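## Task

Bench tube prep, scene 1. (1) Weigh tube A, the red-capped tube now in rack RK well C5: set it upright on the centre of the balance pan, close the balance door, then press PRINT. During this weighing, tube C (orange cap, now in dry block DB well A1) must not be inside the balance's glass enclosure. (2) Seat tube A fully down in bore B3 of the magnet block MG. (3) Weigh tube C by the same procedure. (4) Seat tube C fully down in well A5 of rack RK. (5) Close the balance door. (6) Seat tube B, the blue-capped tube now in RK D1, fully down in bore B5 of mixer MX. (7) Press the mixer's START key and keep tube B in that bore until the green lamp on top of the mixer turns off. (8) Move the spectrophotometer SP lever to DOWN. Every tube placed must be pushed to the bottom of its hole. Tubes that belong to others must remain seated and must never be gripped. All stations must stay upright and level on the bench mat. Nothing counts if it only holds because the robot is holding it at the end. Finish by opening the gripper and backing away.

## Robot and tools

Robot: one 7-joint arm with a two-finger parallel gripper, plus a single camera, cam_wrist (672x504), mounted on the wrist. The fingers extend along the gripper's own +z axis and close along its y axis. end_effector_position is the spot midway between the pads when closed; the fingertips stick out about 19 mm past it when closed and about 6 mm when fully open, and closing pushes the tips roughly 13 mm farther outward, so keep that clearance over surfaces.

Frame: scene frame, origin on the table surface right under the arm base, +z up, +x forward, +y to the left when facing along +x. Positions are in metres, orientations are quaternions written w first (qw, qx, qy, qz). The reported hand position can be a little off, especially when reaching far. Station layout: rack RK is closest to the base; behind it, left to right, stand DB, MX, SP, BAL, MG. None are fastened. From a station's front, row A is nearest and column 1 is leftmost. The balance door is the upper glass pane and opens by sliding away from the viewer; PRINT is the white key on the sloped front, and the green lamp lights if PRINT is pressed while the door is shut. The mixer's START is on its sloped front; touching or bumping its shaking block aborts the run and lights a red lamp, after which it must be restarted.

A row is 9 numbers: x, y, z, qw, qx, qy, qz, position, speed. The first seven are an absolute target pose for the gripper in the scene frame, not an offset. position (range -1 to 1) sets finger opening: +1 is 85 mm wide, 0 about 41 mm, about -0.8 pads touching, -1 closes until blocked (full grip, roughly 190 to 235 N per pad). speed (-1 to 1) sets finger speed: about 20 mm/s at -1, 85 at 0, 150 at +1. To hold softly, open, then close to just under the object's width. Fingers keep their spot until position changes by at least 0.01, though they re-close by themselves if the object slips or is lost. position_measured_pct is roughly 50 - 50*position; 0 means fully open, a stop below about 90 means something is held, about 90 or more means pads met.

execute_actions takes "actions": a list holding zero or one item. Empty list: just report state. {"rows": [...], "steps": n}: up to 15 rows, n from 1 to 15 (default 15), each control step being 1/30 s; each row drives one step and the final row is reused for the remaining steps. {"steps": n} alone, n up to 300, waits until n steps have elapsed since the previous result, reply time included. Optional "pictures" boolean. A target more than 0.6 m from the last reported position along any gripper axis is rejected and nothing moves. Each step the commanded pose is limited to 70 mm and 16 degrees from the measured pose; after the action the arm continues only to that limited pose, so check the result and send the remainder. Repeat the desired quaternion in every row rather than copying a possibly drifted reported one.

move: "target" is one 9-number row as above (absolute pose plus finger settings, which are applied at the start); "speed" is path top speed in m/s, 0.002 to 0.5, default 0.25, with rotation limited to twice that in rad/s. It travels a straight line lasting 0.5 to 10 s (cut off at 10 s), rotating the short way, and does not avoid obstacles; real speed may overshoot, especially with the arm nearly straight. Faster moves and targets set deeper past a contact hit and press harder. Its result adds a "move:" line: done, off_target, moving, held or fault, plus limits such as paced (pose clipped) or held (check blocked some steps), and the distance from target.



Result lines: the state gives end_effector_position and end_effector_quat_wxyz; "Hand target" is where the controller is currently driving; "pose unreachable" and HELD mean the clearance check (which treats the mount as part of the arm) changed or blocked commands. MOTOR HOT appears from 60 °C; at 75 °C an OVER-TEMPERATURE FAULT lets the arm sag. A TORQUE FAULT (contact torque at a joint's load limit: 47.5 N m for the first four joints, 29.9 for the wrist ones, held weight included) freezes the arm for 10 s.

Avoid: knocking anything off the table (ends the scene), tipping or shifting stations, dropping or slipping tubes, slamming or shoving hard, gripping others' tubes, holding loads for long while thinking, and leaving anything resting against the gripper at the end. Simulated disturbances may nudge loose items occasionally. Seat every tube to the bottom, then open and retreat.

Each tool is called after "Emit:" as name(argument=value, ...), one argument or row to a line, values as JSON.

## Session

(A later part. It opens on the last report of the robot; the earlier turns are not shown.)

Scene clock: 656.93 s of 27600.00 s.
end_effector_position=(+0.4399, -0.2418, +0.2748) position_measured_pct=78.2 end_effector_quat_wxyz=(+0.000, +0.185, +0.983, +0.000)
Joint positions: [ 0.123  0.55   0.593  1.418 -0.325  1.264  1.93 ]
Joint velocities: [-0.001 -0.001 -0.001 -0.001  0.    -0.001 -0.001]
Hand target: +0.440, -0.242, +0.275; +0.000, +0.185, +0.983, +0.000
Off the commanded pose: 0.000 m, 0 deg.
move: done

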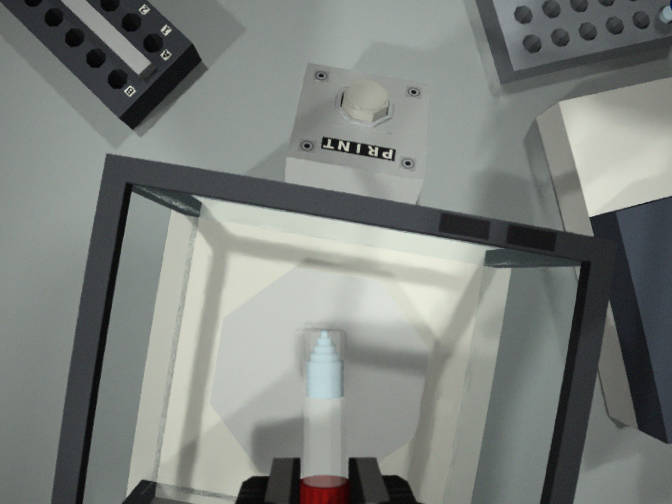

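Emit:
move(
  target=[0.4375,-0.2402,0.275,0,0.963,-0.2698,0,-0.57,-1],
  speed=0.45,
)

Emit:
move(
  target=[0.4375,-0.2402,0.22,0,0.963,-0.2698,0,-0.57,-1],
  speed=0.06,
)

Scene clock: 669.13 s of 27600.00 s.
end_effector_position=(+0.4378, -0.2397, +0.2748) position_measured_pct=78.2 end_effector_quat_wxyz=(-0.000, +0.963, -0.269, -0.000)
Joint positions: [ 0.545  0.492 -0.111  1.41   0.045  1.235  4.587]
Joint velocities: [ 0.004  0.001  0.003  0.    -0.002  0.001  0.001]
Hand target: +0.438, -0.240, +0.275; -0.000, +0.963, -0.270, -0.000
Off the commanded pose: 0.001 m, 0 deg.
move: done

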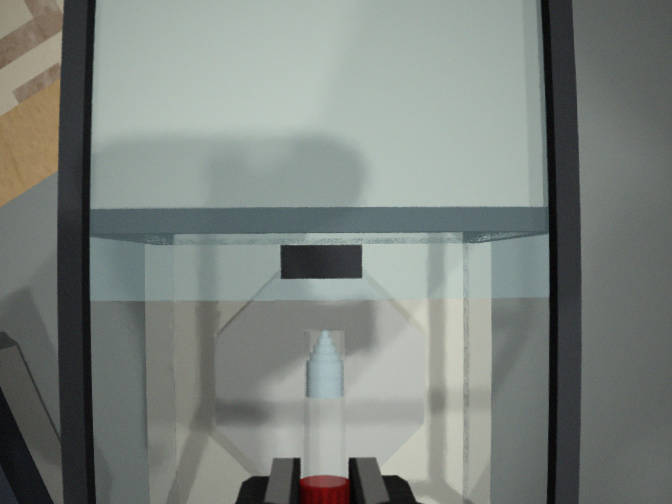

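Scene clock: 670.33 s of 27600.00 s.
end_effector_position=(+0.4375, -0.2403, +0.2201) position_measured_pct=78.2 end_effector_quat_wxyz=(+0.000, +0.963, -0.270, +0.000)
Joint positions: [ 0.545  0.545 -0.111  1.51   0.053  1.083  4.58 ]
Joint velocities: [ 0.001  0.001 -0.001  0.002  0.     0.002 -0.001]
Hand target: +0.438, -0.240, +0.220; +0.000, +0.963, -0.270, -0.000
Off the commanded pose: 0.000 m, 0 deg.
move: done

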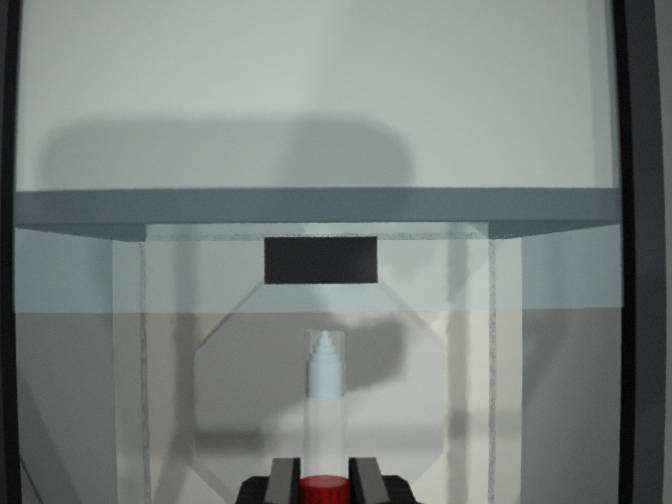

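Emit:
move(
  target=[0.4503,-0.2480,0.219,0,0.963,-0.2698,0,-0.57,-1],
  speed=0.03,
)

Emit:
move(
  target=[0.4542,-0.2504,0.2397,0,0.963,-0.2698,0,-0.57,-1],
  speed=0.02,
)

Scene clock: 679.67 s of 27600.00 s.
end_effector_position=(+0.4503, -0.2480, +0.2192) position_measured_pct=78.2 end_effector_quat_wxyz=(+0.000, +0.963, -0.270, +0.000)
Joint positions: [ 0.544  0.577 -0.108  1.454  0.054  1.106  4.583]
Joint velocities: [ 0.001  0.004  0.    -0.001 -0.     0.002  0.003]
Hand target: +0.450, -0.248, +0.219; +0.000, +0.963, -0.270, -0.000
Off the commanded pose: 0.000 m, 0 deg.
move: done

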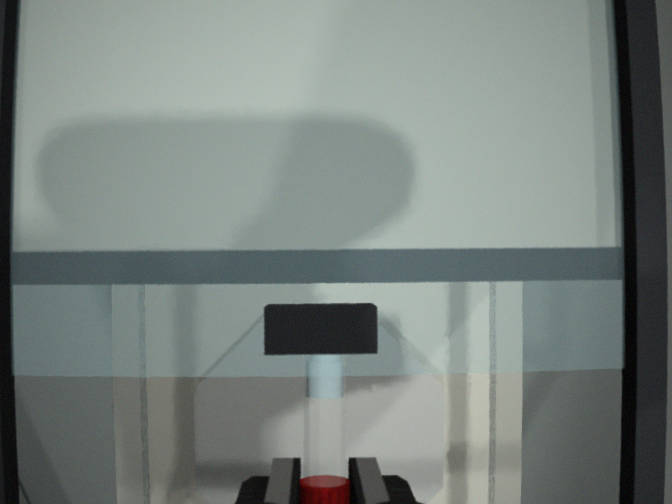

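Scene clock: 680.93 s of 27600.00 s.
end_effector_position=(+0.4539, -0.2502, +0.2393) position_measured_pct=78.2 end_effector_quat_wxyz=(-0.000, +0.963, -0.270, -0.001)
Joint positions: [ 0.544  0.567 -0.108  1.402  0.051  1.17   4.586]
Joint velocities: [-0.001  0.     0.001 -0.    -0.     0.001  0.001]
Hand target: +0.454, -0.250, +0.240; -0.000, +0.963, -0.270, +0.000
Off the commanded pose: 0.001 m, 0 deg.
move: done

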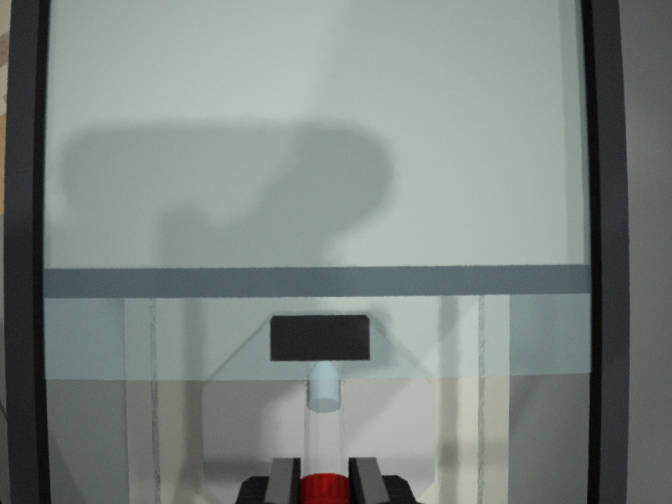

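Emit:
move(
  target=[0.4627,-0.2556,0.2525,0,0.963,-0.2698,0,-0.57,-1],
  speed=0.02,
)

Emit:
move(
  target=[0.4735,-0.2621,0.259,0,0.963,-0.2698,0,-0.57,-1],
  speed=0.02,
)

Scene clock: 686.80 s of 27600.00 s.
end_effector_position=(+0.4624, -0.2554, +0.2522) position_measured_pct=78.2 end_effector_quat_wxyz=(-0.000, +0.963, -0.270, -0.001)
Joint positions: [ 0.543  0.578 -0.106  1.339  0.05   1.223  4.59 ]
Joint velocities: [ 0.     0.001 -0.001 -0.001  0.    -0.001 -0.001]
Hand target: +0.463, -0.256, +0.253; +0.000, +0.963, -0.270, -0.000
Off the commanded pose: 0.000 m, 0 deg.
move: done

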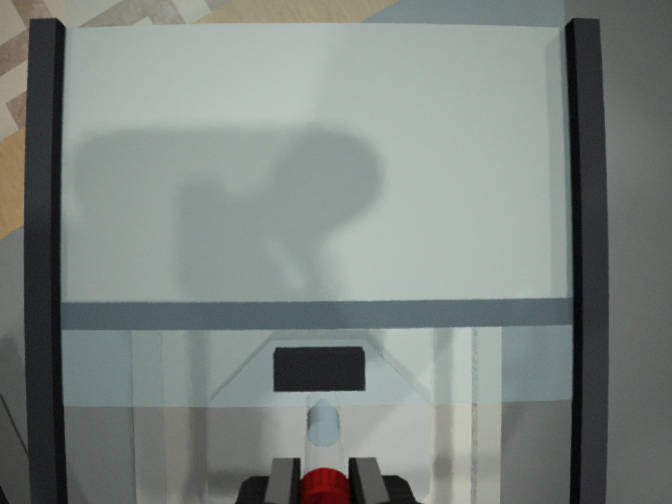

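Scene clock: 687.77 s of 27600.00 s.
end_effector_position=(+0.4732, -0.2619, +0.2589) position_measured_pct=78.2 end_effector_quat_wxyz=(-0.000, +0.963, -0.270, -0.000)
Joint positions: [ 0.541  0.601 -0.104  1.274  0.051  1.264  4.593]
Joint velocities: [ 0.     0.001 -0.001 -0.002  0.     0.001  0.001]
Hand target: +0.474, -0.262, +0.259; +0.000, +0.963, -0.270, -0.000
Off the commanded pose: 0.000 m, 0 deg.
move: done

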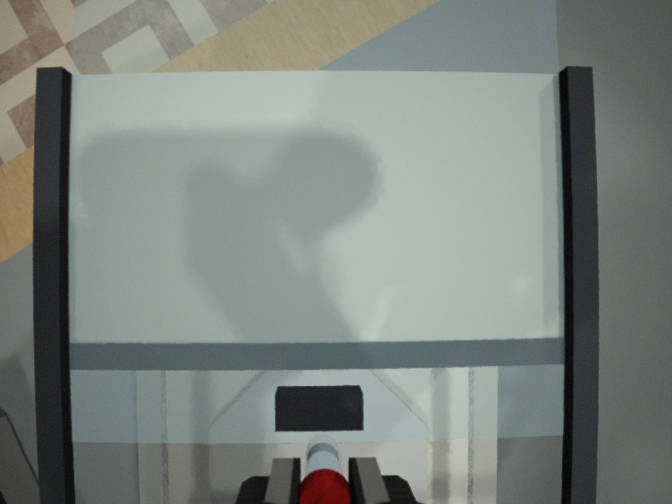

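Emit:
zoom_image(
  camera="cam_wrist",
  region=[260,408,388,504],
)

Region (260, 408, 388, 504) of cam_wrist's 672x504 image, scaled by 3.938; it fills the top 378 rows of this view, and the rest is white.

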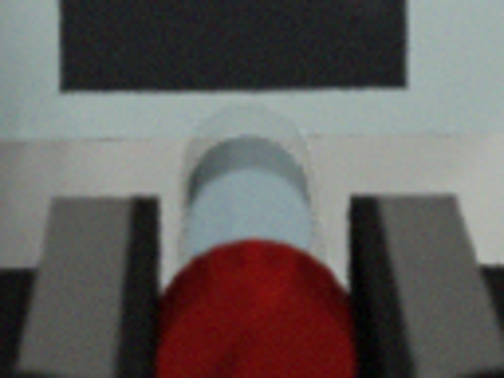

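Emit:
move(
  target=[0.437,-0.2402,0.255,0,0.963,-0.2698,0,-0.57,-1],
  speed=0.08,
)

Emit:
move(
  target=[0.437,-0.2402,0.151,0,0.963,-0.2698,0,-0.57,-1],
  speed=0.1,
)

Emit:
move(
  target=[0.437,-0.2402,0.144,0,0.963,-0.2698,0,-0.57,-1],
  speed=0.008,
)

Emit:
zoom_image(
  camera="cam_wrist",
  region=[260,408,388,504],
)

Scene clock: 703.40 s of 27600.00 s.
end_effector_position=(+0.4370, -0.2402, +0.2546) position_measured_pct=78.2 end_effector_quat_wxyz=(-0.000, +0.963, -0.270, -0.000)
Joint positions: [ 0.547  0.509 -0.111  1.451  0.047  1.178  4.585]
Joint velocities: [ 0.001 -0.007  0.     0.003  0.    -0.001  0.002]
Hand target: +0.437, -0.240, +0.255; -0.000, +0.963, -0.270, +0.000
Off the commanded pose: 0.000 m, 0 deg.
move: done

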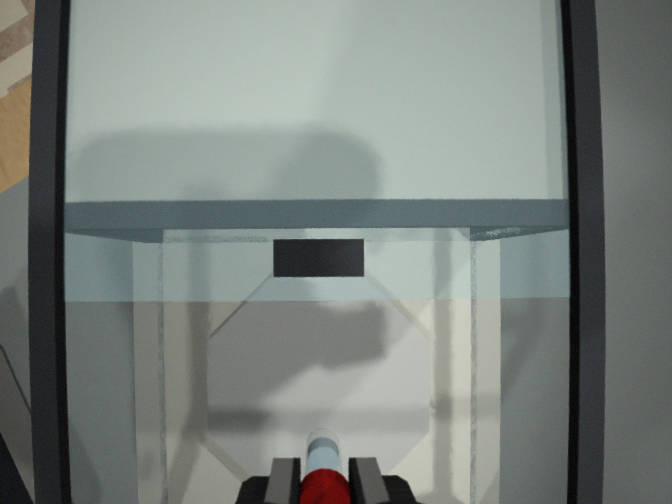

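Scene clock: 704.73 s of 27600.00 s.
end_effector_position=(+0.4371, -0.2403, +0.1512) position_measured_pct=78.2 end_effector_quat_wxyz=(+0.000, +0.963, -0.270, +0.000)
Joint positions: [ 0.542  0.633 -0.107  1.603  0.067  0.901  4.568]
Joint velocities: [ 0.     0.003 -0.     0.     0.     0.001  0.002]
Hand target: +0.437, -0.240, +0.151; +0.000, +0.963, -0.270, -0.000
Off the commanded pose: 0.000 m, 0 deg.
move: done

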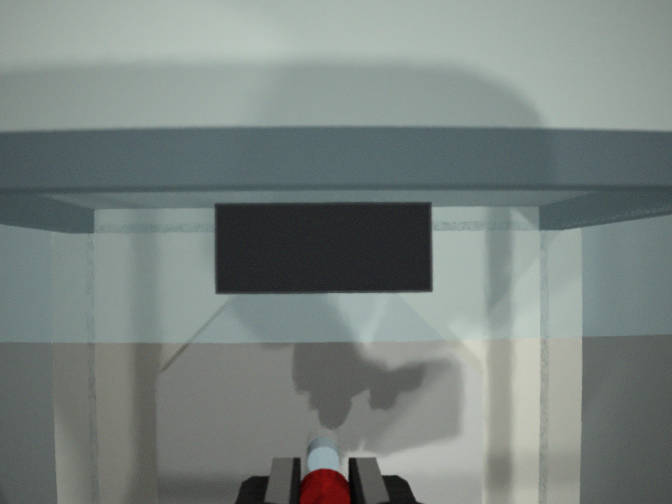

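Scene clock: 705.87 s of 27600.00 s.
end_effector_position=(+0.4370, -0.2402, +0.1440) position_measured_pct=78.2 end_effector_quat_wxyz=(+0.000, +0.963, -0.270, +0.000)
Joint positions: [ 0.541  0.644 -0.106  1.611  0.069  0.883  4.567]
Joint velocities: [-0.001 -0.    -0.001  0.     0.     0.002  0.002]
Hand target: +0.437, -0.240, +0.144; +0.000, +0.963, -0.270, -0.000
Off the commanded pose: 0.000 m, 0 deg.
move: done

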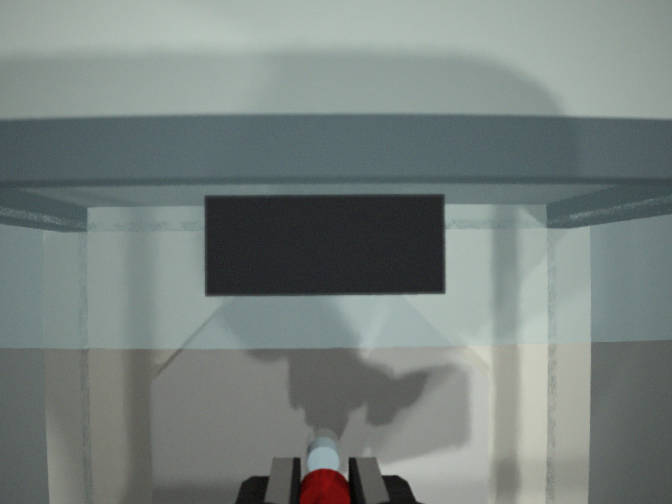

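Region (260, 408, 388, 504) of cam_wrist's 672x504 image, scaled by 3.938; it fills the top 378 rows of this view, and the rest is white.

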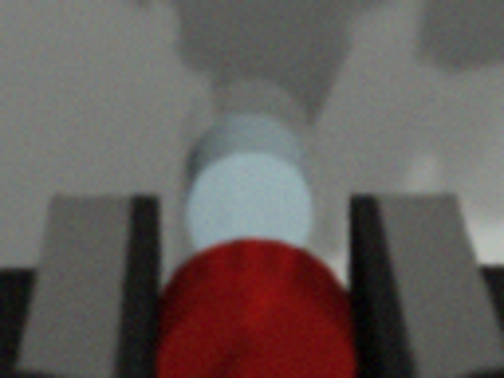

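Emit:
move(
  target=[0.437,-0.2402,0.142,0,0.963,-0.2698,0,-0.57,-1],
  speed=0.005,
)

Emit:
zoom_image(
  camera="cam_wrist",
  region=[260,408,388,504],
)

Scene clock: 710.73 s of 27600.00 s.
end_effector_position=(+0.4373, -0.2404, +0.1425) position_measured_pct=78.2 end_effector_quat_wxyz=(+0.000, +0.963, -0.270, +0.001)
Joint positions: [ 0.541  0.646 -0.106  1.613  0.069  0.878  4.566]
Joint velocities: [-0.001  0.     0.    -0.    -0.     0.001  0.   ]
Hand target: +0.437, -0.240, +0.142; +0.000, +0.963, -0.270, -0.000
Off the commanded pose: 0.001 m, 0 deg.
move: done

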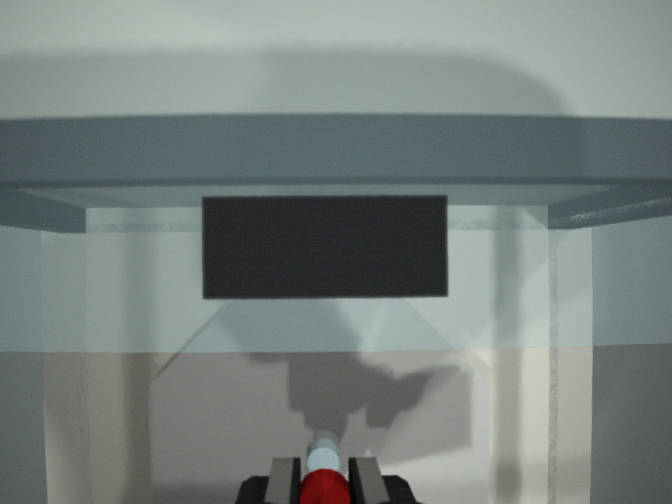

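Region (260, 408, 388, 504) of cam_wrist's 672x504 image, scaled by 3.938; it fills the top 378 rows of this view, and the rest is white.

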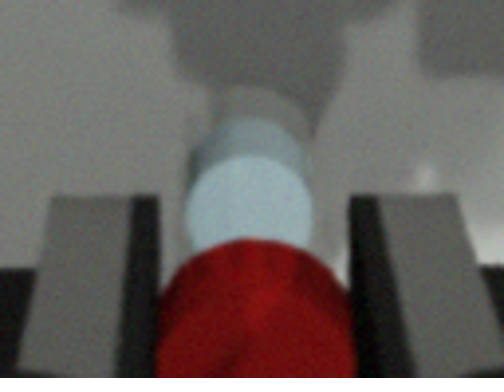

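Emit:
move(
  target=[0.4387,-0.2412,0.1422,0,0.963,-0.2698,0,-0.57,-1],
  speed=0.005,
)

Emit:
move(
  target=[0.4387,-0.2412,0.1425,0,0.963,-0.2698,0,-0.4,-1],
  speed=0.005,
)

Emit:
move(
  target=[0.4387,-0.2412,0.268,0,0.963,-0.2698,0,-0.4,-1],
  speed=0.12,
)

Scene clock: 719.73 s of 27600.00 s.
end_effector_position=(+0.4388, -0.2413, +0.1426) position_measured_pct=78.2 end_effector_quat_wxyz=(+0.000, +0.963, -0.270, +0.000)
Joint positions: [ 0.541  0.65  -0.105  1.605  0.069  0.883  4.567]
Joint velocities: [ 0.     0.001  0.    -0.     0.    -0.002  0.   ]
Hand target: +0.439, -0.241, +0.142; +0.000, +0.963, -0.270, -0.000
Off the commanded pose: 0.000 m, 0 deg.
move: done

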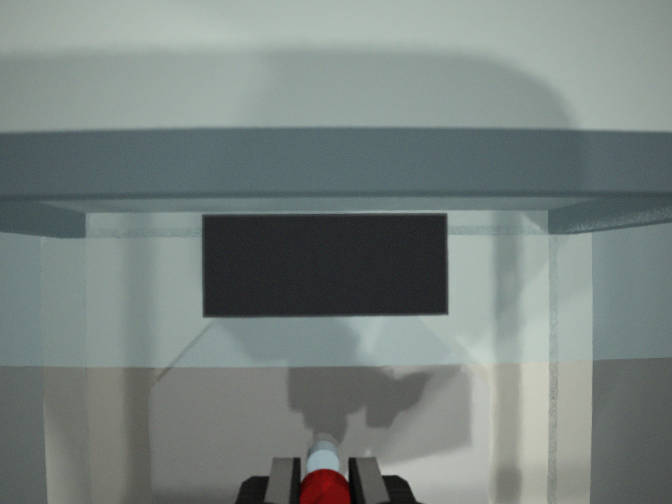

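Scene clock: 720.43 s of 27600.00 s.
end_effector_position=(+0.4387, -0.2412, +0.1425) position_measured_pct=69.8 end_effector_quat_wxyz=(+0.000, +0.963, -0.270, +0.000)
Joint positions: [ 0.541  0.65  -0.105  1.605  0.069  0.883  4.567]
Joint velocities: [-0.     0.     0.001  0.001  0.    -0.    -0.001]
Hand target: +0.439, -0.241, +0.142; +0.000, +0.963, -0.270, -0.000
Off the commanded pose: 0.000 m, 0 deg.
move: done

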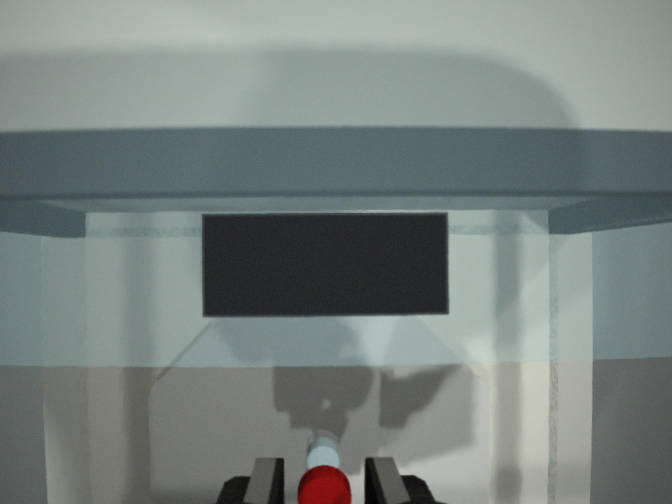

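Scene clock: 721.80 s of 27600.00 s.
end_effector_position=(+0.4386, -0.2411, +0.2679) position_measured_pct=69.8 end_effector_quat_wxyz=(-0.000, +0.963, -0.270, -0.000)
Joint positions: [ 0.546  0.501 -0.111  1.419  0.045  1.218  4.587]
Joint velocities: [ 0.    -0.001 -0.    -0.001 -0.    -0.001  0.001]
Hand target: +0.439, -0.241, +0.268; -0.000, +0.963, -0.270, +0.000
Off the commanded pose: 0.000 m, 0 deg.
move: done

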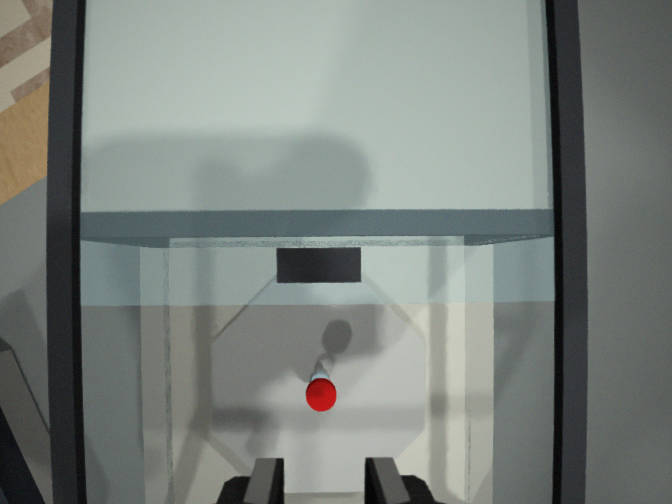

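Emit:
move(
  target=[0.4924,-0.2727,0.266,0,0.963,-0.2698,0,-0.1,0],
  speed=0.2,
)

Emit:
move(
  target=[0.4924,-0.2727,0.237,0,0.963,-0.2698,0,-0.1,0],
  speed=0.08,
)

Emit:
move(
  target=[0.4924,-0.2727,0.237,0,0.963,-0.2698,0,-0.42,-0.3],
)

Emit:
move(
  target=[0.3945,-0.2137,0.237,0,0.963,-0.2698,0,-0.42,-0.3],
  speed=0.08,
)

Emit:
move(
  target=[0.3882,-0.2100,0.237,0,0.963,-0.2698,0,-0.42,-0.3],
  speed=0.012,
)

Scene clock: 735.30 s of 27600.00 s.
end_effector_position=(+0.4924, -0.2727, +0.2667) position_measured_pct=54.8 end_effector_quat_wxyz=(+0.000, +0.963, -0.270, +0.000)
Joint positions: [ 0.536  0.648 -0.1    1.163  0.052  1.326  4.597]
Joint velocities: [-0.003  0.012 -0.    -0.005 -0.     0.002  0.   ]
Hand target: +0.492, -0.273, +0.266; +0.000, +0.963, -0.270, -0.000
Off the commanded pose: 0.001 m, 0 deg.
move: done

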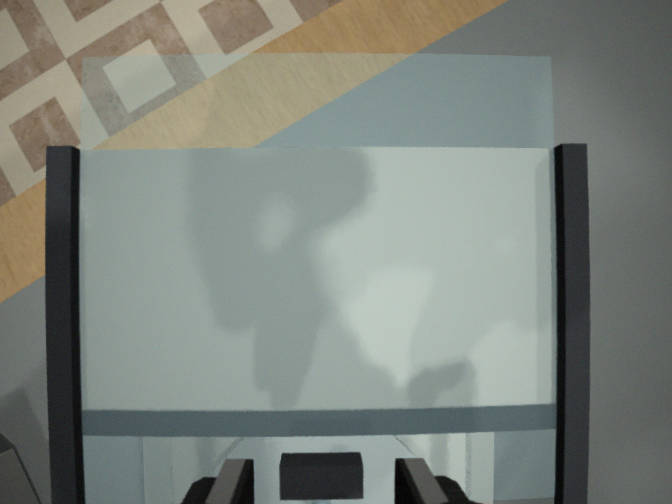

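Scene clock: 736.03 s of 27600.00 s.
end_effector_position=(+0.4924, -0.2727, +0.2370) position_measured_pct=54.8 end_effector_quat_wxyz=(+0.000, +0.963, -0.270, +0.000)
Joint positions: [ 0.537  0.67  -0.101  1.22   0.055  1.248  4.594]
Joint velocities: [-0.     0.    -0.    -0.    -0.    -0.     0.001]
Hand target: +0.492, -0.273, +0.237; +0.000, +0.963, -0.270, -0.000
Off the commanded pose: 0.000 m, 0 deg.
move: done

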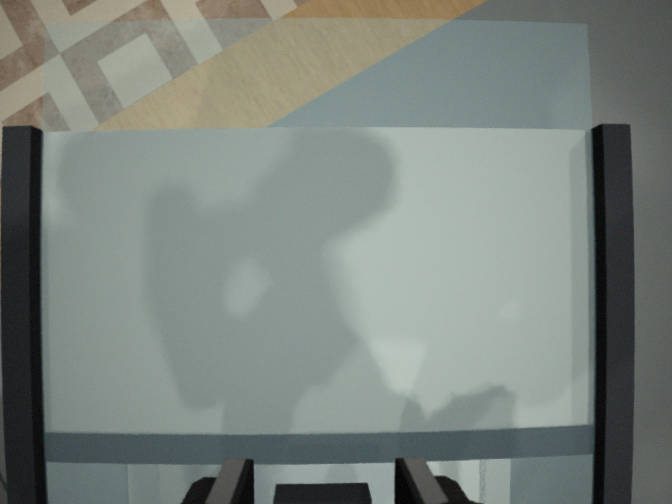

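Scene clock: 736.73 s of 27600.00 s.
end_effector_position=(+0.4927, -0.2723, +0.2373) position_measured_pct=68.3 end_effector_quat_wxyz=(-0.000, +0.963, -0.270, +0.000)
Joint positions: [ 0.537  0.67  -0.101  1.22   0.055  1.248  4.594]
Joint velocities: [-0.    -0.001 -0.001 -0.    -0.     0.001 -0.   ]
Hand target: +0.492, -0.273, +0.237; -0.000, +0.963, -0.270, -0.000
Off the commanded pose: 0.001 m, 0 deg.
move: done

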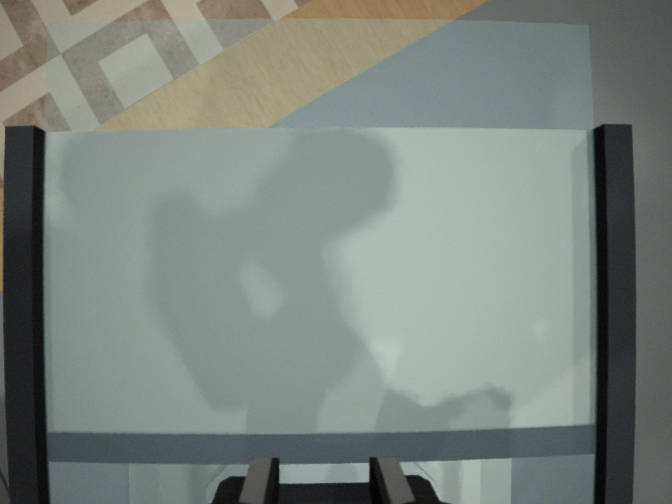

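Scene clock: 738.47 s of 27600.00 s.
end_effector_position=(+0.3945, -0.2142, +0.2368) position_measured_pct=68.3 end_effector_quat_wxyz=(-0.000, +0.963, -0.270, +0.000)
Joint positions: [ 0.551  0.421 -0.12   1.662  0.044  1.054  4.573]
Joint velocities: [ 0.001 -0.002 -0.002  0.004  0.     0.003  0.001]
Hand target: +0.394, -0.214, +0.237; -0.000, +0.963, -0.270, +0.000
Off the commanded pose: 0.001 m, 0 deg.
move: done

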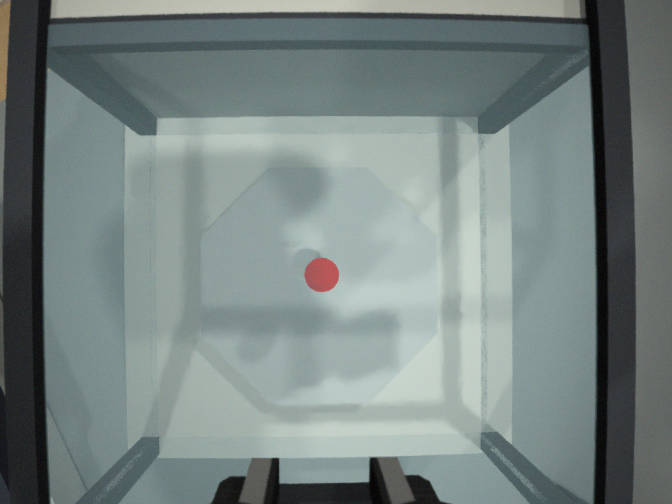

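Scene clock: 739.33 s of 27600.00 s.
end_effector_position=(+0.3899, -0.2114, +0.2368) position_measured_pct=68.3 end_effector_quat_wxyz=(+0.001, +0.963, -0.270, +0.002)
Joint positions: [ 0.551  0.407 -0.121  1.684  0.044  1.042  4.572]
Joint velocities: [ 0.002 -0.     0.    -0.     0.    -0.001 -0.002]
Hand target: +0.388, -0.210, +0.237; -0.000, +0.963, -0.270, +0.000
Off the commanded pose: 0.002 m, 0 deg.
move: done

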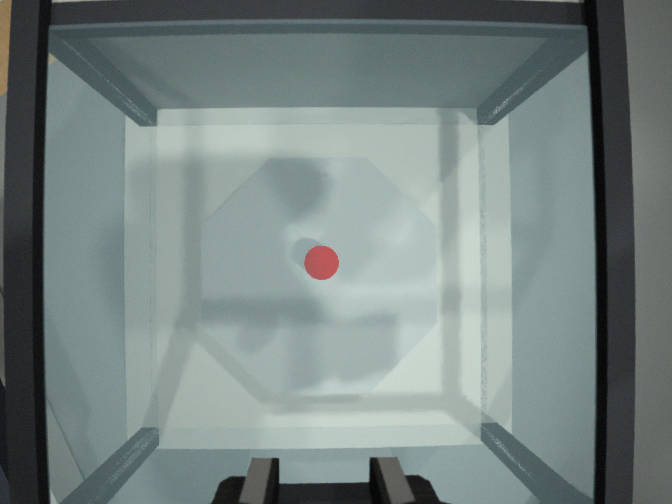

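Emit:
move(
  target=[0.3899,-0.2114,0.237,0,0.963,-0.2698,0,-0.1,-0.3],
  speed=0.02,
)

Emit:
move(
  target=[0.3899,-0.2114,0.268,0,0.963,-0.2698,0,-0.1,0],
  speed=0.15,
)

Emit:
move(
  target=[0.306,-0.1604,0.268,0,0.8716,0.4902,0,-1,0],
  speed=0.45,
)

Emit:
move(
  target=[0.306,-0.1604,0.10,0,0.8716,0.4902,0,-1,0],
  speed=0.2,
)

Emit:
move(
  target=[0.306,-0.1604,0.090,0,0.8716,0.4902,0,-1,0],
  speed=0.01,
)

Scene clock: 746.90 s of 27600.00 s.
end_effector_position=(+0.3899, -0.2114, +0.2370) position_measured_pct=54.8 end_effector_quat_wxyz=(+0.000, +0.963, -0.270, +0.000)
Joint positions: [ 0.551  0.41  -0.121  1.679  0.044  1.049  4.572]
Joint velocities: [-0.001  0.    -0.     0.    -0.     0.     0.002]
Hand target: +0.390, -0.211, +0.237; +0.000, +0.963, -0.270, -0.000
Off the commanded pose: 0.000 m, 0 deg.
move: done

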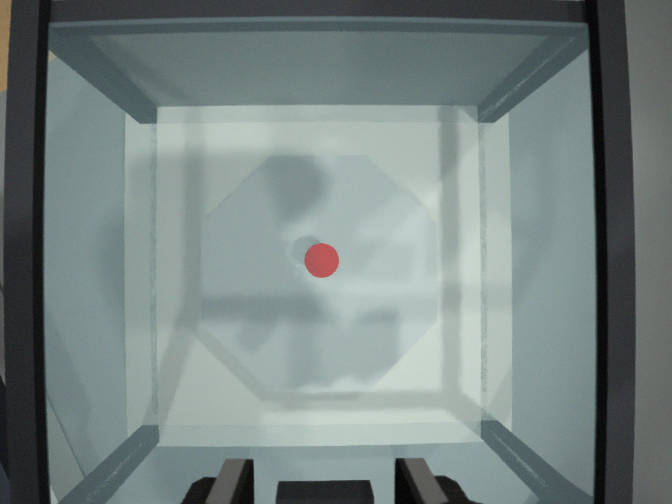

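Scene clock: 747.60 s of 27600.00 s.
end_effector_position=(+0.3899, -0.2114, +0.2679) position_measured_pct=54.8 end_effector_quat_wxyz=(-0.000, +0.963, -0.270, -0.000)
Joint positions: [ 0.553  0.376 -0.121  1.622  0.037  1.14   4.578]
Joint velocities: [-0.    -0.002 -0.    -0.001 -0.     0.001  0.001]
Hand target: +0.390, -0.211, +0.268; -0.000, +0.963, -0.270, +0.000
Off the commanded pose: 0.000 m, 0 deg.
move: done

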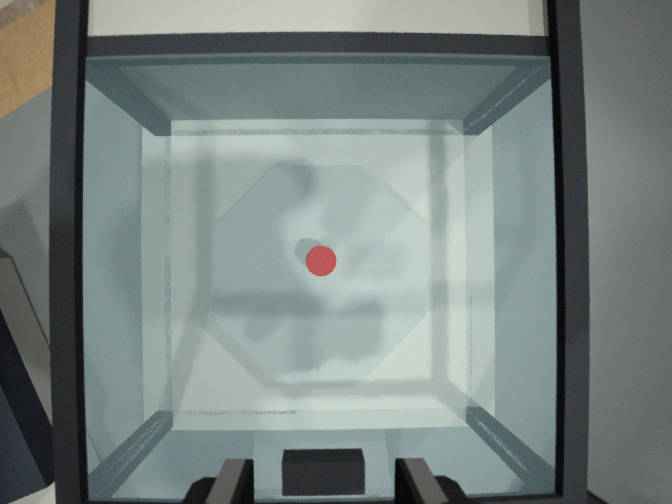

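Scene clock: 749.80 s of 27600.00 s.
end_effector_position=(+0.3061, -0.1602, +0.2677) position_measured_pct=91.7 end_effector_quat_wxyz=(-0.000, +0.871, +0.490, +0.000)
Joint positions: [ 0.795  0.18  -0.414  1.913  0.071  1.057  6.077]
Joint velocities: [ 0.    -0.004  0.004  0.001 -0.001 -0.     0.001]
Hand target: +0.306, -0.160, +0.268; -0.000, +0.872, +0.490, +0.000
Off the commanded pose: 0.000 m, 0 deg.
move: done

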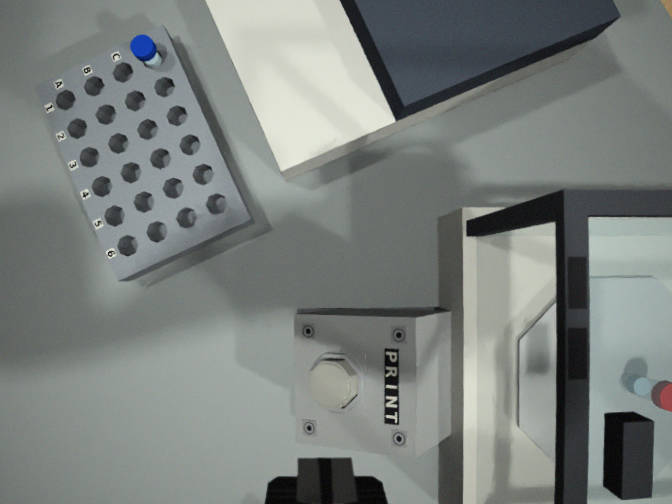

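Scene clock: 751.13 s of 27600.00 s.
end_effector_position=(+0.3061, -0.1605, +0.1003) position_measured_pct=91.7 end_effector_quat_wxyz=(+0.000, +0.872, +0.490, +0.000)
Joint positions: [ 0.675  0.503 -0.318  2.165  0.295  0.505  5.86 ]
Joint velocities: [-0.003  0.005 -0.    -0.     0.001  0.    -0.001]
Hand target: +0.306, -0.160, +0.100; -0.000, +0.871, +0.490, +0.000
Off the commanded pose: 0.000 m, 0 deg.
move: done

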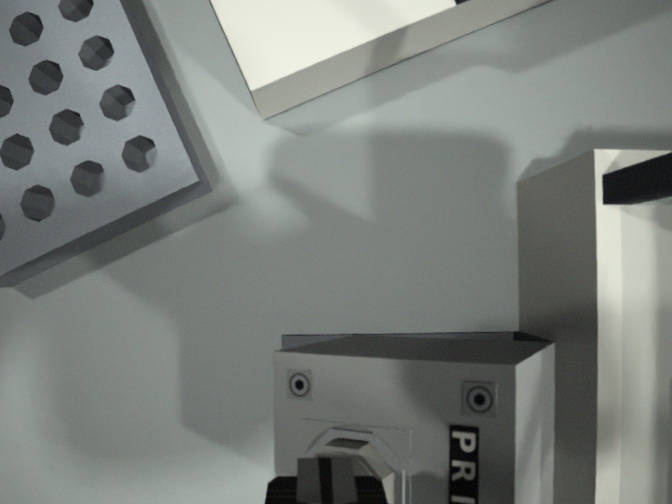

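Scene clock: 752.37 s of 27600.00 s.
end_effector_position=(+0.3064, -0.1606, +0.0910) position_measured_pct=91.7 end_effector_quat_wxyz=(+0.001, +0.872, +0.490, +0.000)
Joint positions: [ 0.66   0.525 -0.301  2.174  0.311  0.472  5.845]
Joint velocities: [ 0.001 -0.    -0.    -0.     0.    -0.001  0.   ]
Hand target: +0.306, -0.160, +0.090; -0.000, +0.872, +0.490, +0.000
Off the commanded pose: 0.001 m, 0 deg.
move: done

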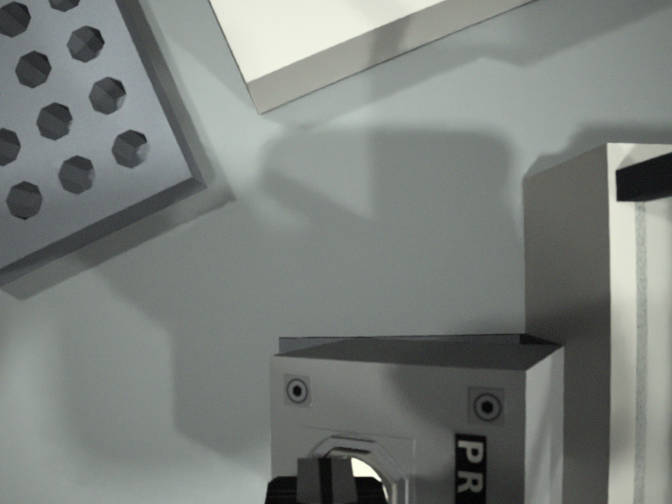

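Emit:
move(
  target=[0.306,-0.1604,0.268,0,0.8716,0.4902,0,-1,0],
  speed=0.2,
)

Emit:
move(
  target=[0.3902,-0.2110,0.268,0,0.963,-0.2698,0,-0.1,0],
  speed=0.45,
)

Emit:
move(
  target=[0.3902,-0.2110,0.237,0,0.963,-0.2698,0,-0.1,0],
  speed=0.08,
)

Emit:
move(
  target=[0.3902,-0.2110,0.237,0,0.963,-0.2698,0,-0.42,-0.3],
)

Emit:
move(
  target=[0.4918,-0.2720,0.237,0,0.963,-0.2698,0,-0.42,-0.3],
  speed=0.09,
)

Emit:
move(
  target=[0.4918,-0.2720,0.237,0,0.963,-0.2698,0,-0.1,0],
)

Emit:
move(
  target=[0.4918,-0.2720,0.268,0,0.963,-0.2698,0,-0.1,0],
  speed=0.15,
)

Emit:
move(
  target=[0.4427,-0.2435,0.262,0,0.963,-0.2698,0,-0.35,0],
  speed=0.2,
)

Scene clock: 767.30 s of 27600.00 s.
end_effector_position=(+0.3059, -0.1603, +0.2677) position_measured_pct=91.7 end_effector_quat_wxyz=(-0.000, +0.872, +0.490, -0.000)
Joint positions: [ 0.796  0.18  -0.416  1.913  0.072  1.057  6.076]
Joint velocities: [ 0.002 -0.006  0.004 -0.001 -0.001  0.001  0.001]
Hand target: +0.306, -0.160, +0.268; +0.000, +0.872, +0.490, -0.000
Off the commanded pose: 0.000 m, 0 deg.
move: done

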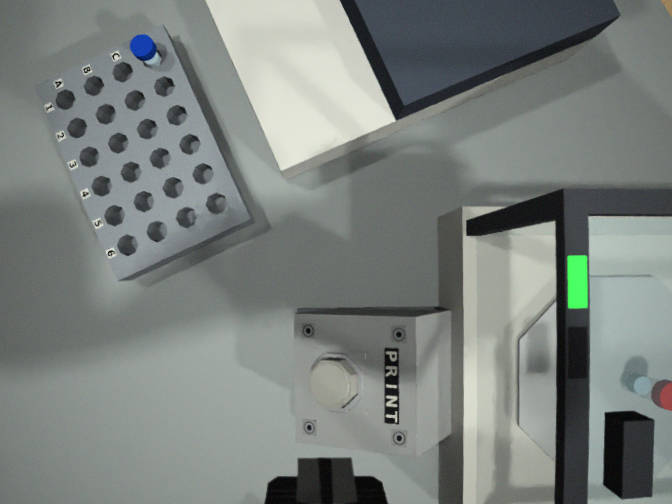

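Scene clock: 769.47 s of 27600.00 s.
end_effector_position=(+0.3901, -0.2113, +0.2683) position_measured_pct=54.8 end_effector_quat_wxyz=(+0.000, +0.963, -0.270, +0.000)
Joint positions: [ 0.555  0.375 -0.126  1.621  0.04   1.14   4.575]
Joint velocities: [-0.004  0.004 -0.006 -0.002  0.001  0.002 -0.001]
Hand target: +0.390, -0.211, +0.268; +0.000, +0.963, -0.270, +0.000
Off the commanded pose: 0.000 m, 0 deg.
move: done

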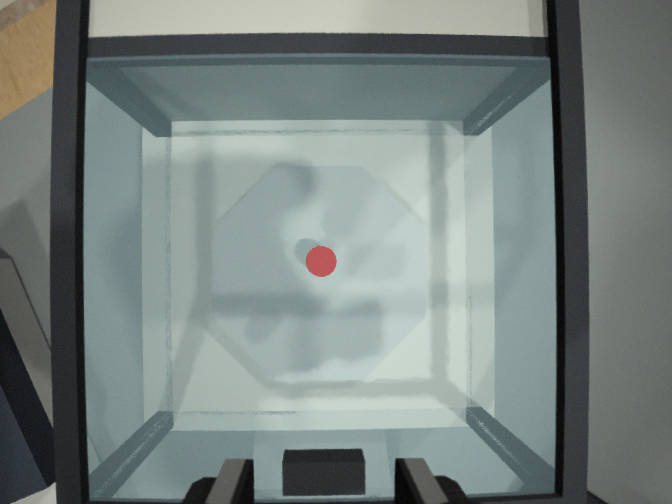

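Scene clock: 770.20 s of 27600.00 s.
end_effector_position=(+0.3902, -0.2110, +0.2371) position_measured_pct=54.8 end_effector_quat_wxyz=(+0.000, +0.963, -0.270, +0.000)
Joint positions: [ 0.554  0.41  -0.126  1.679  0.046  1.049  4.569]
Joint velocities: [-0.     0.001 -0.     0.001  0.    -0.    -0.   ]
Hand target: +0.390, -0.211, +0.237; +0.000, +0.963, -0.270, -0.000
Off the commanded pose: 0.000 m, 0 deg.
move: done

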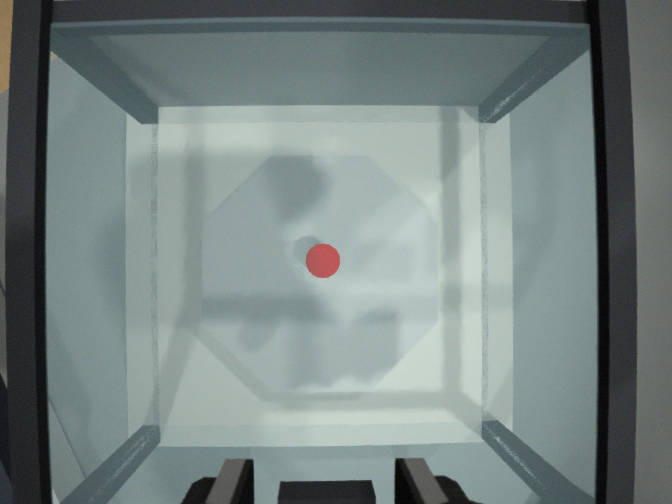

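Scene clock: 770.90 s of 27600.00 s.
end_effector_position=(+0.3900, -0.2114, +0.2373) position_measured_pct=68.3 end_effector_quat_wxyz=(+0.000, +0.963, -0.270, +0.000)
Joint positions: [ 0.554  0.409 -0.126  1.679  0.046  1.049  4.569]
Joint velocities: [-0.    -0.    -0.    -0.     0.     0.001  0.   ]
Hand target: +0.390, -0.211, +0.237; +0.000, +0.963, -0.270, -0.000
Off the commanded pose: 0.001 m, 0 deg.
move: done

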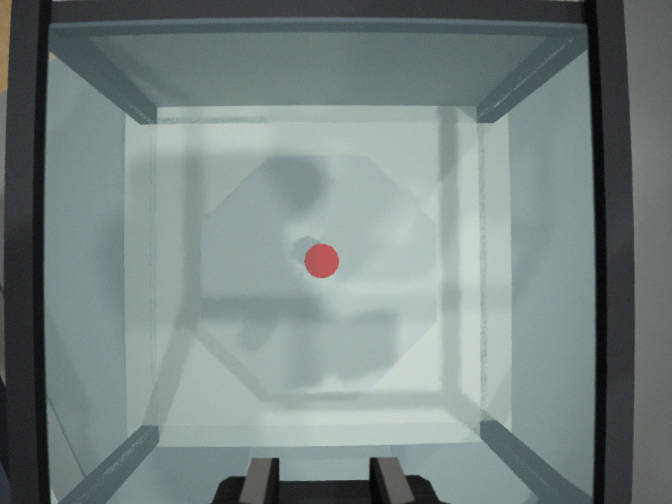

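Scene clock: 772.53 s of 27600.00 s.
end_effector_position=(+0.4918, -0.2718, +0.2379) position_measured_pct=68.3 end_effector_quat_wxyz=(+0.000, +0.963, -0.270, +0.000)
Joint positions: [ 0.539  0.667 -0.106  1.224  0.059  1.247  4.591]
Joint velocities: [ 0.     0.004  0.002 -0.007 -0.     0.001  0.001]
Hand target: +0.492, -0.272, +0.237; +0.000, +0.963, -0.270, -0.000
Off the commanded pose: 0.001 m, 0 deg.
move: done

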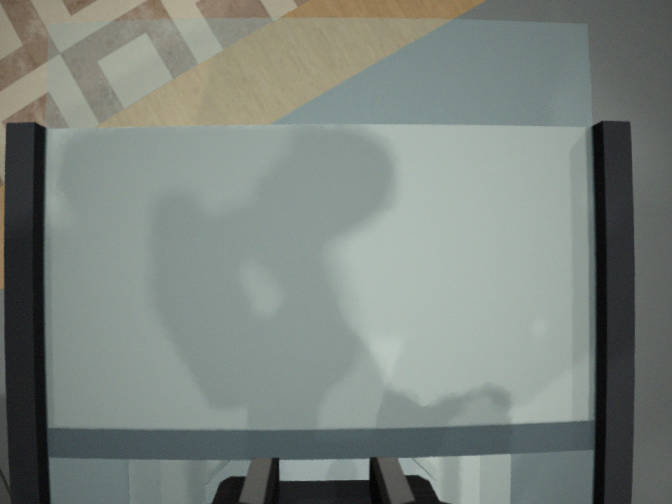

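Scene clock: 773.23 s of 27600.00 s.
end_effector_position=(+0.4918, -0.2720, +0.2370) position_measured_pct=54.8 end_effector_quat_wxyz=(+0.000, +0.963, -0.270, +0.000)
Joint positions: [ 0.539  0.668 -0.106  1.224  0.058  1.246  4.591]
Joint velocities: [ 0.001  0.001  0.001 -0.     0.    -0.     0.   ]
Hand target: +0.492, -0.272, +0.237; +0.000, +0.963, -0.270, -0.000
Off the commanded pose: 0.000 m, 0 deg.
move: done

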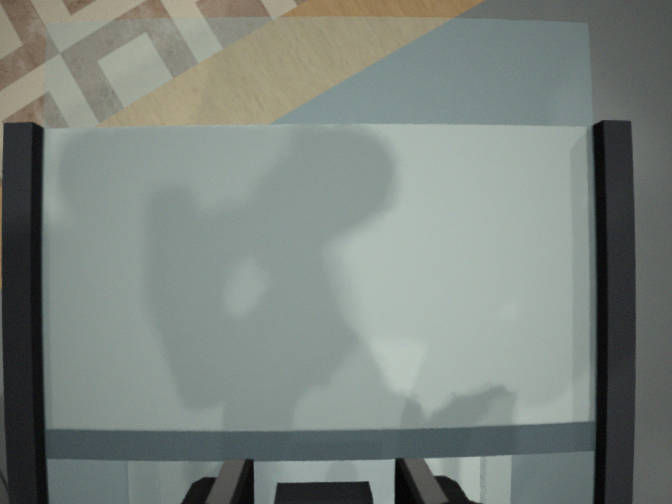

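Scene clock: 773.93 s of 27600.00 s.
end_effector_position=(+0.4918, -0.2720, +0.2680) position_measured_pct=54.8 end_effector_quat_wxyz=(-0.000, +0.963, -0.270, +0.000)
Joint positions: [ 0.538  0.646 -0.106  1.163  0.055  1.329  4.595]
Joint velocities: [ 0.001  0.001 -0.    -0.001  0.     0.002 -0.001]
Hand target: +0.492, -0.272, +0.268; -0.000, +0.963, -0.270, +0.000
Off the commanded pose: 0.000 m, 0 deg.
move: done

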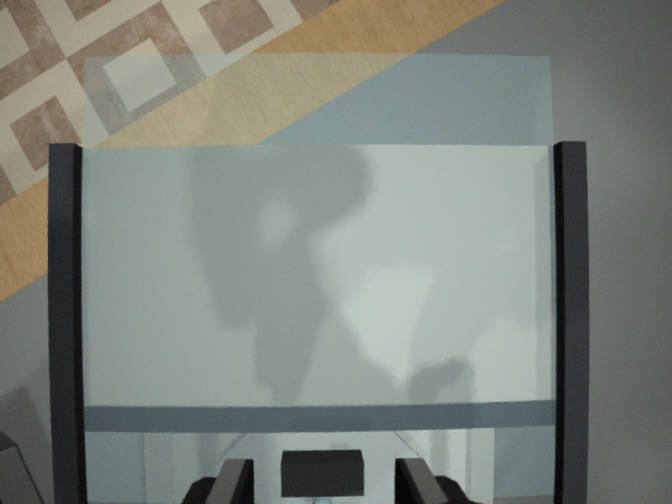

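Scene clock: 774.73 s of 27600.00 s.
end_effector_position=(+0.4427, -0.2435, +0.2615) position_measured_pct=67.5 end_effector_quat_wxyz=(-0.000, +0.963, -0.270, -0.000)
Joint positions: [ 0.549  0.518 -0.116  1.413  0.049  1.209  4.585]
Joint velocities: [ 0.002 -0.009  0.002  0.003 -0.    -0.002 -0.   ]
Hand target: +0.443, -0.244, +0.262; -0.000, +0.963, -0.270, +0.000
Off the commanded pose: 0.001 m, 0 deg.
move: done

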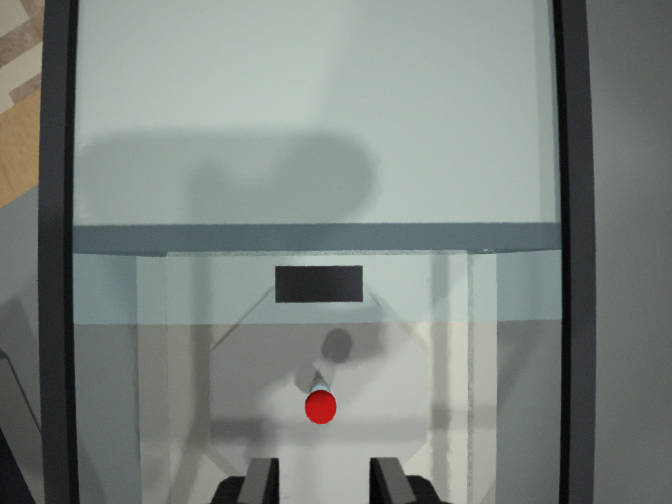

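Emit:
execute_actions(
  actions=[],
)

Scene clock: 797.63 s of 27600.00 s.
end_effector_position=(+0.4426, -0.2436, +0.2619) position_measured_pct=67.5 end_effector_quat_wxyz=(-0.000, +0.963, -0.270, +0.000)
Joint positions: [ 0.549  0.517 -0.116  1.413  0.049  1.208  4.585]
Joint velocities: [-0.     0.    -0.    -0.    -0.     0.001 -0.   ]
Hand target: +0.443, -0.244, +0.262; -0.000, +0.963, -0.270, +0.000
Off the commanded pose: 0.000 m, 0 deg.
Steps of this call (steps 1 to 687: nothing new was sent). Readings (end_effector_position | what the end effector reports):
1: (+0.4426, -0.2435, +0.2616) | position_measured_pct=67.5
2: (+0.4426, -0.2436, +0.2617) | position_measured_pct=67.5
4: (+0.4426, -0.2436, +0.2618) | position_measured_pct=67.5
8: (+0.4426, -0.2436, +0.2619) | position_measured_pct=67.5
687: the state above

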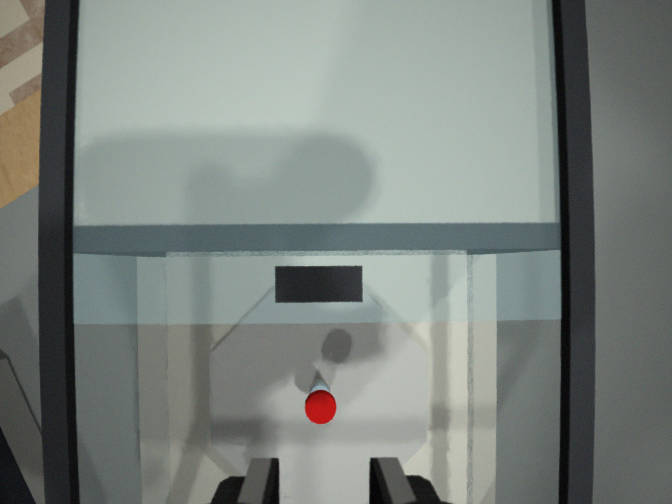

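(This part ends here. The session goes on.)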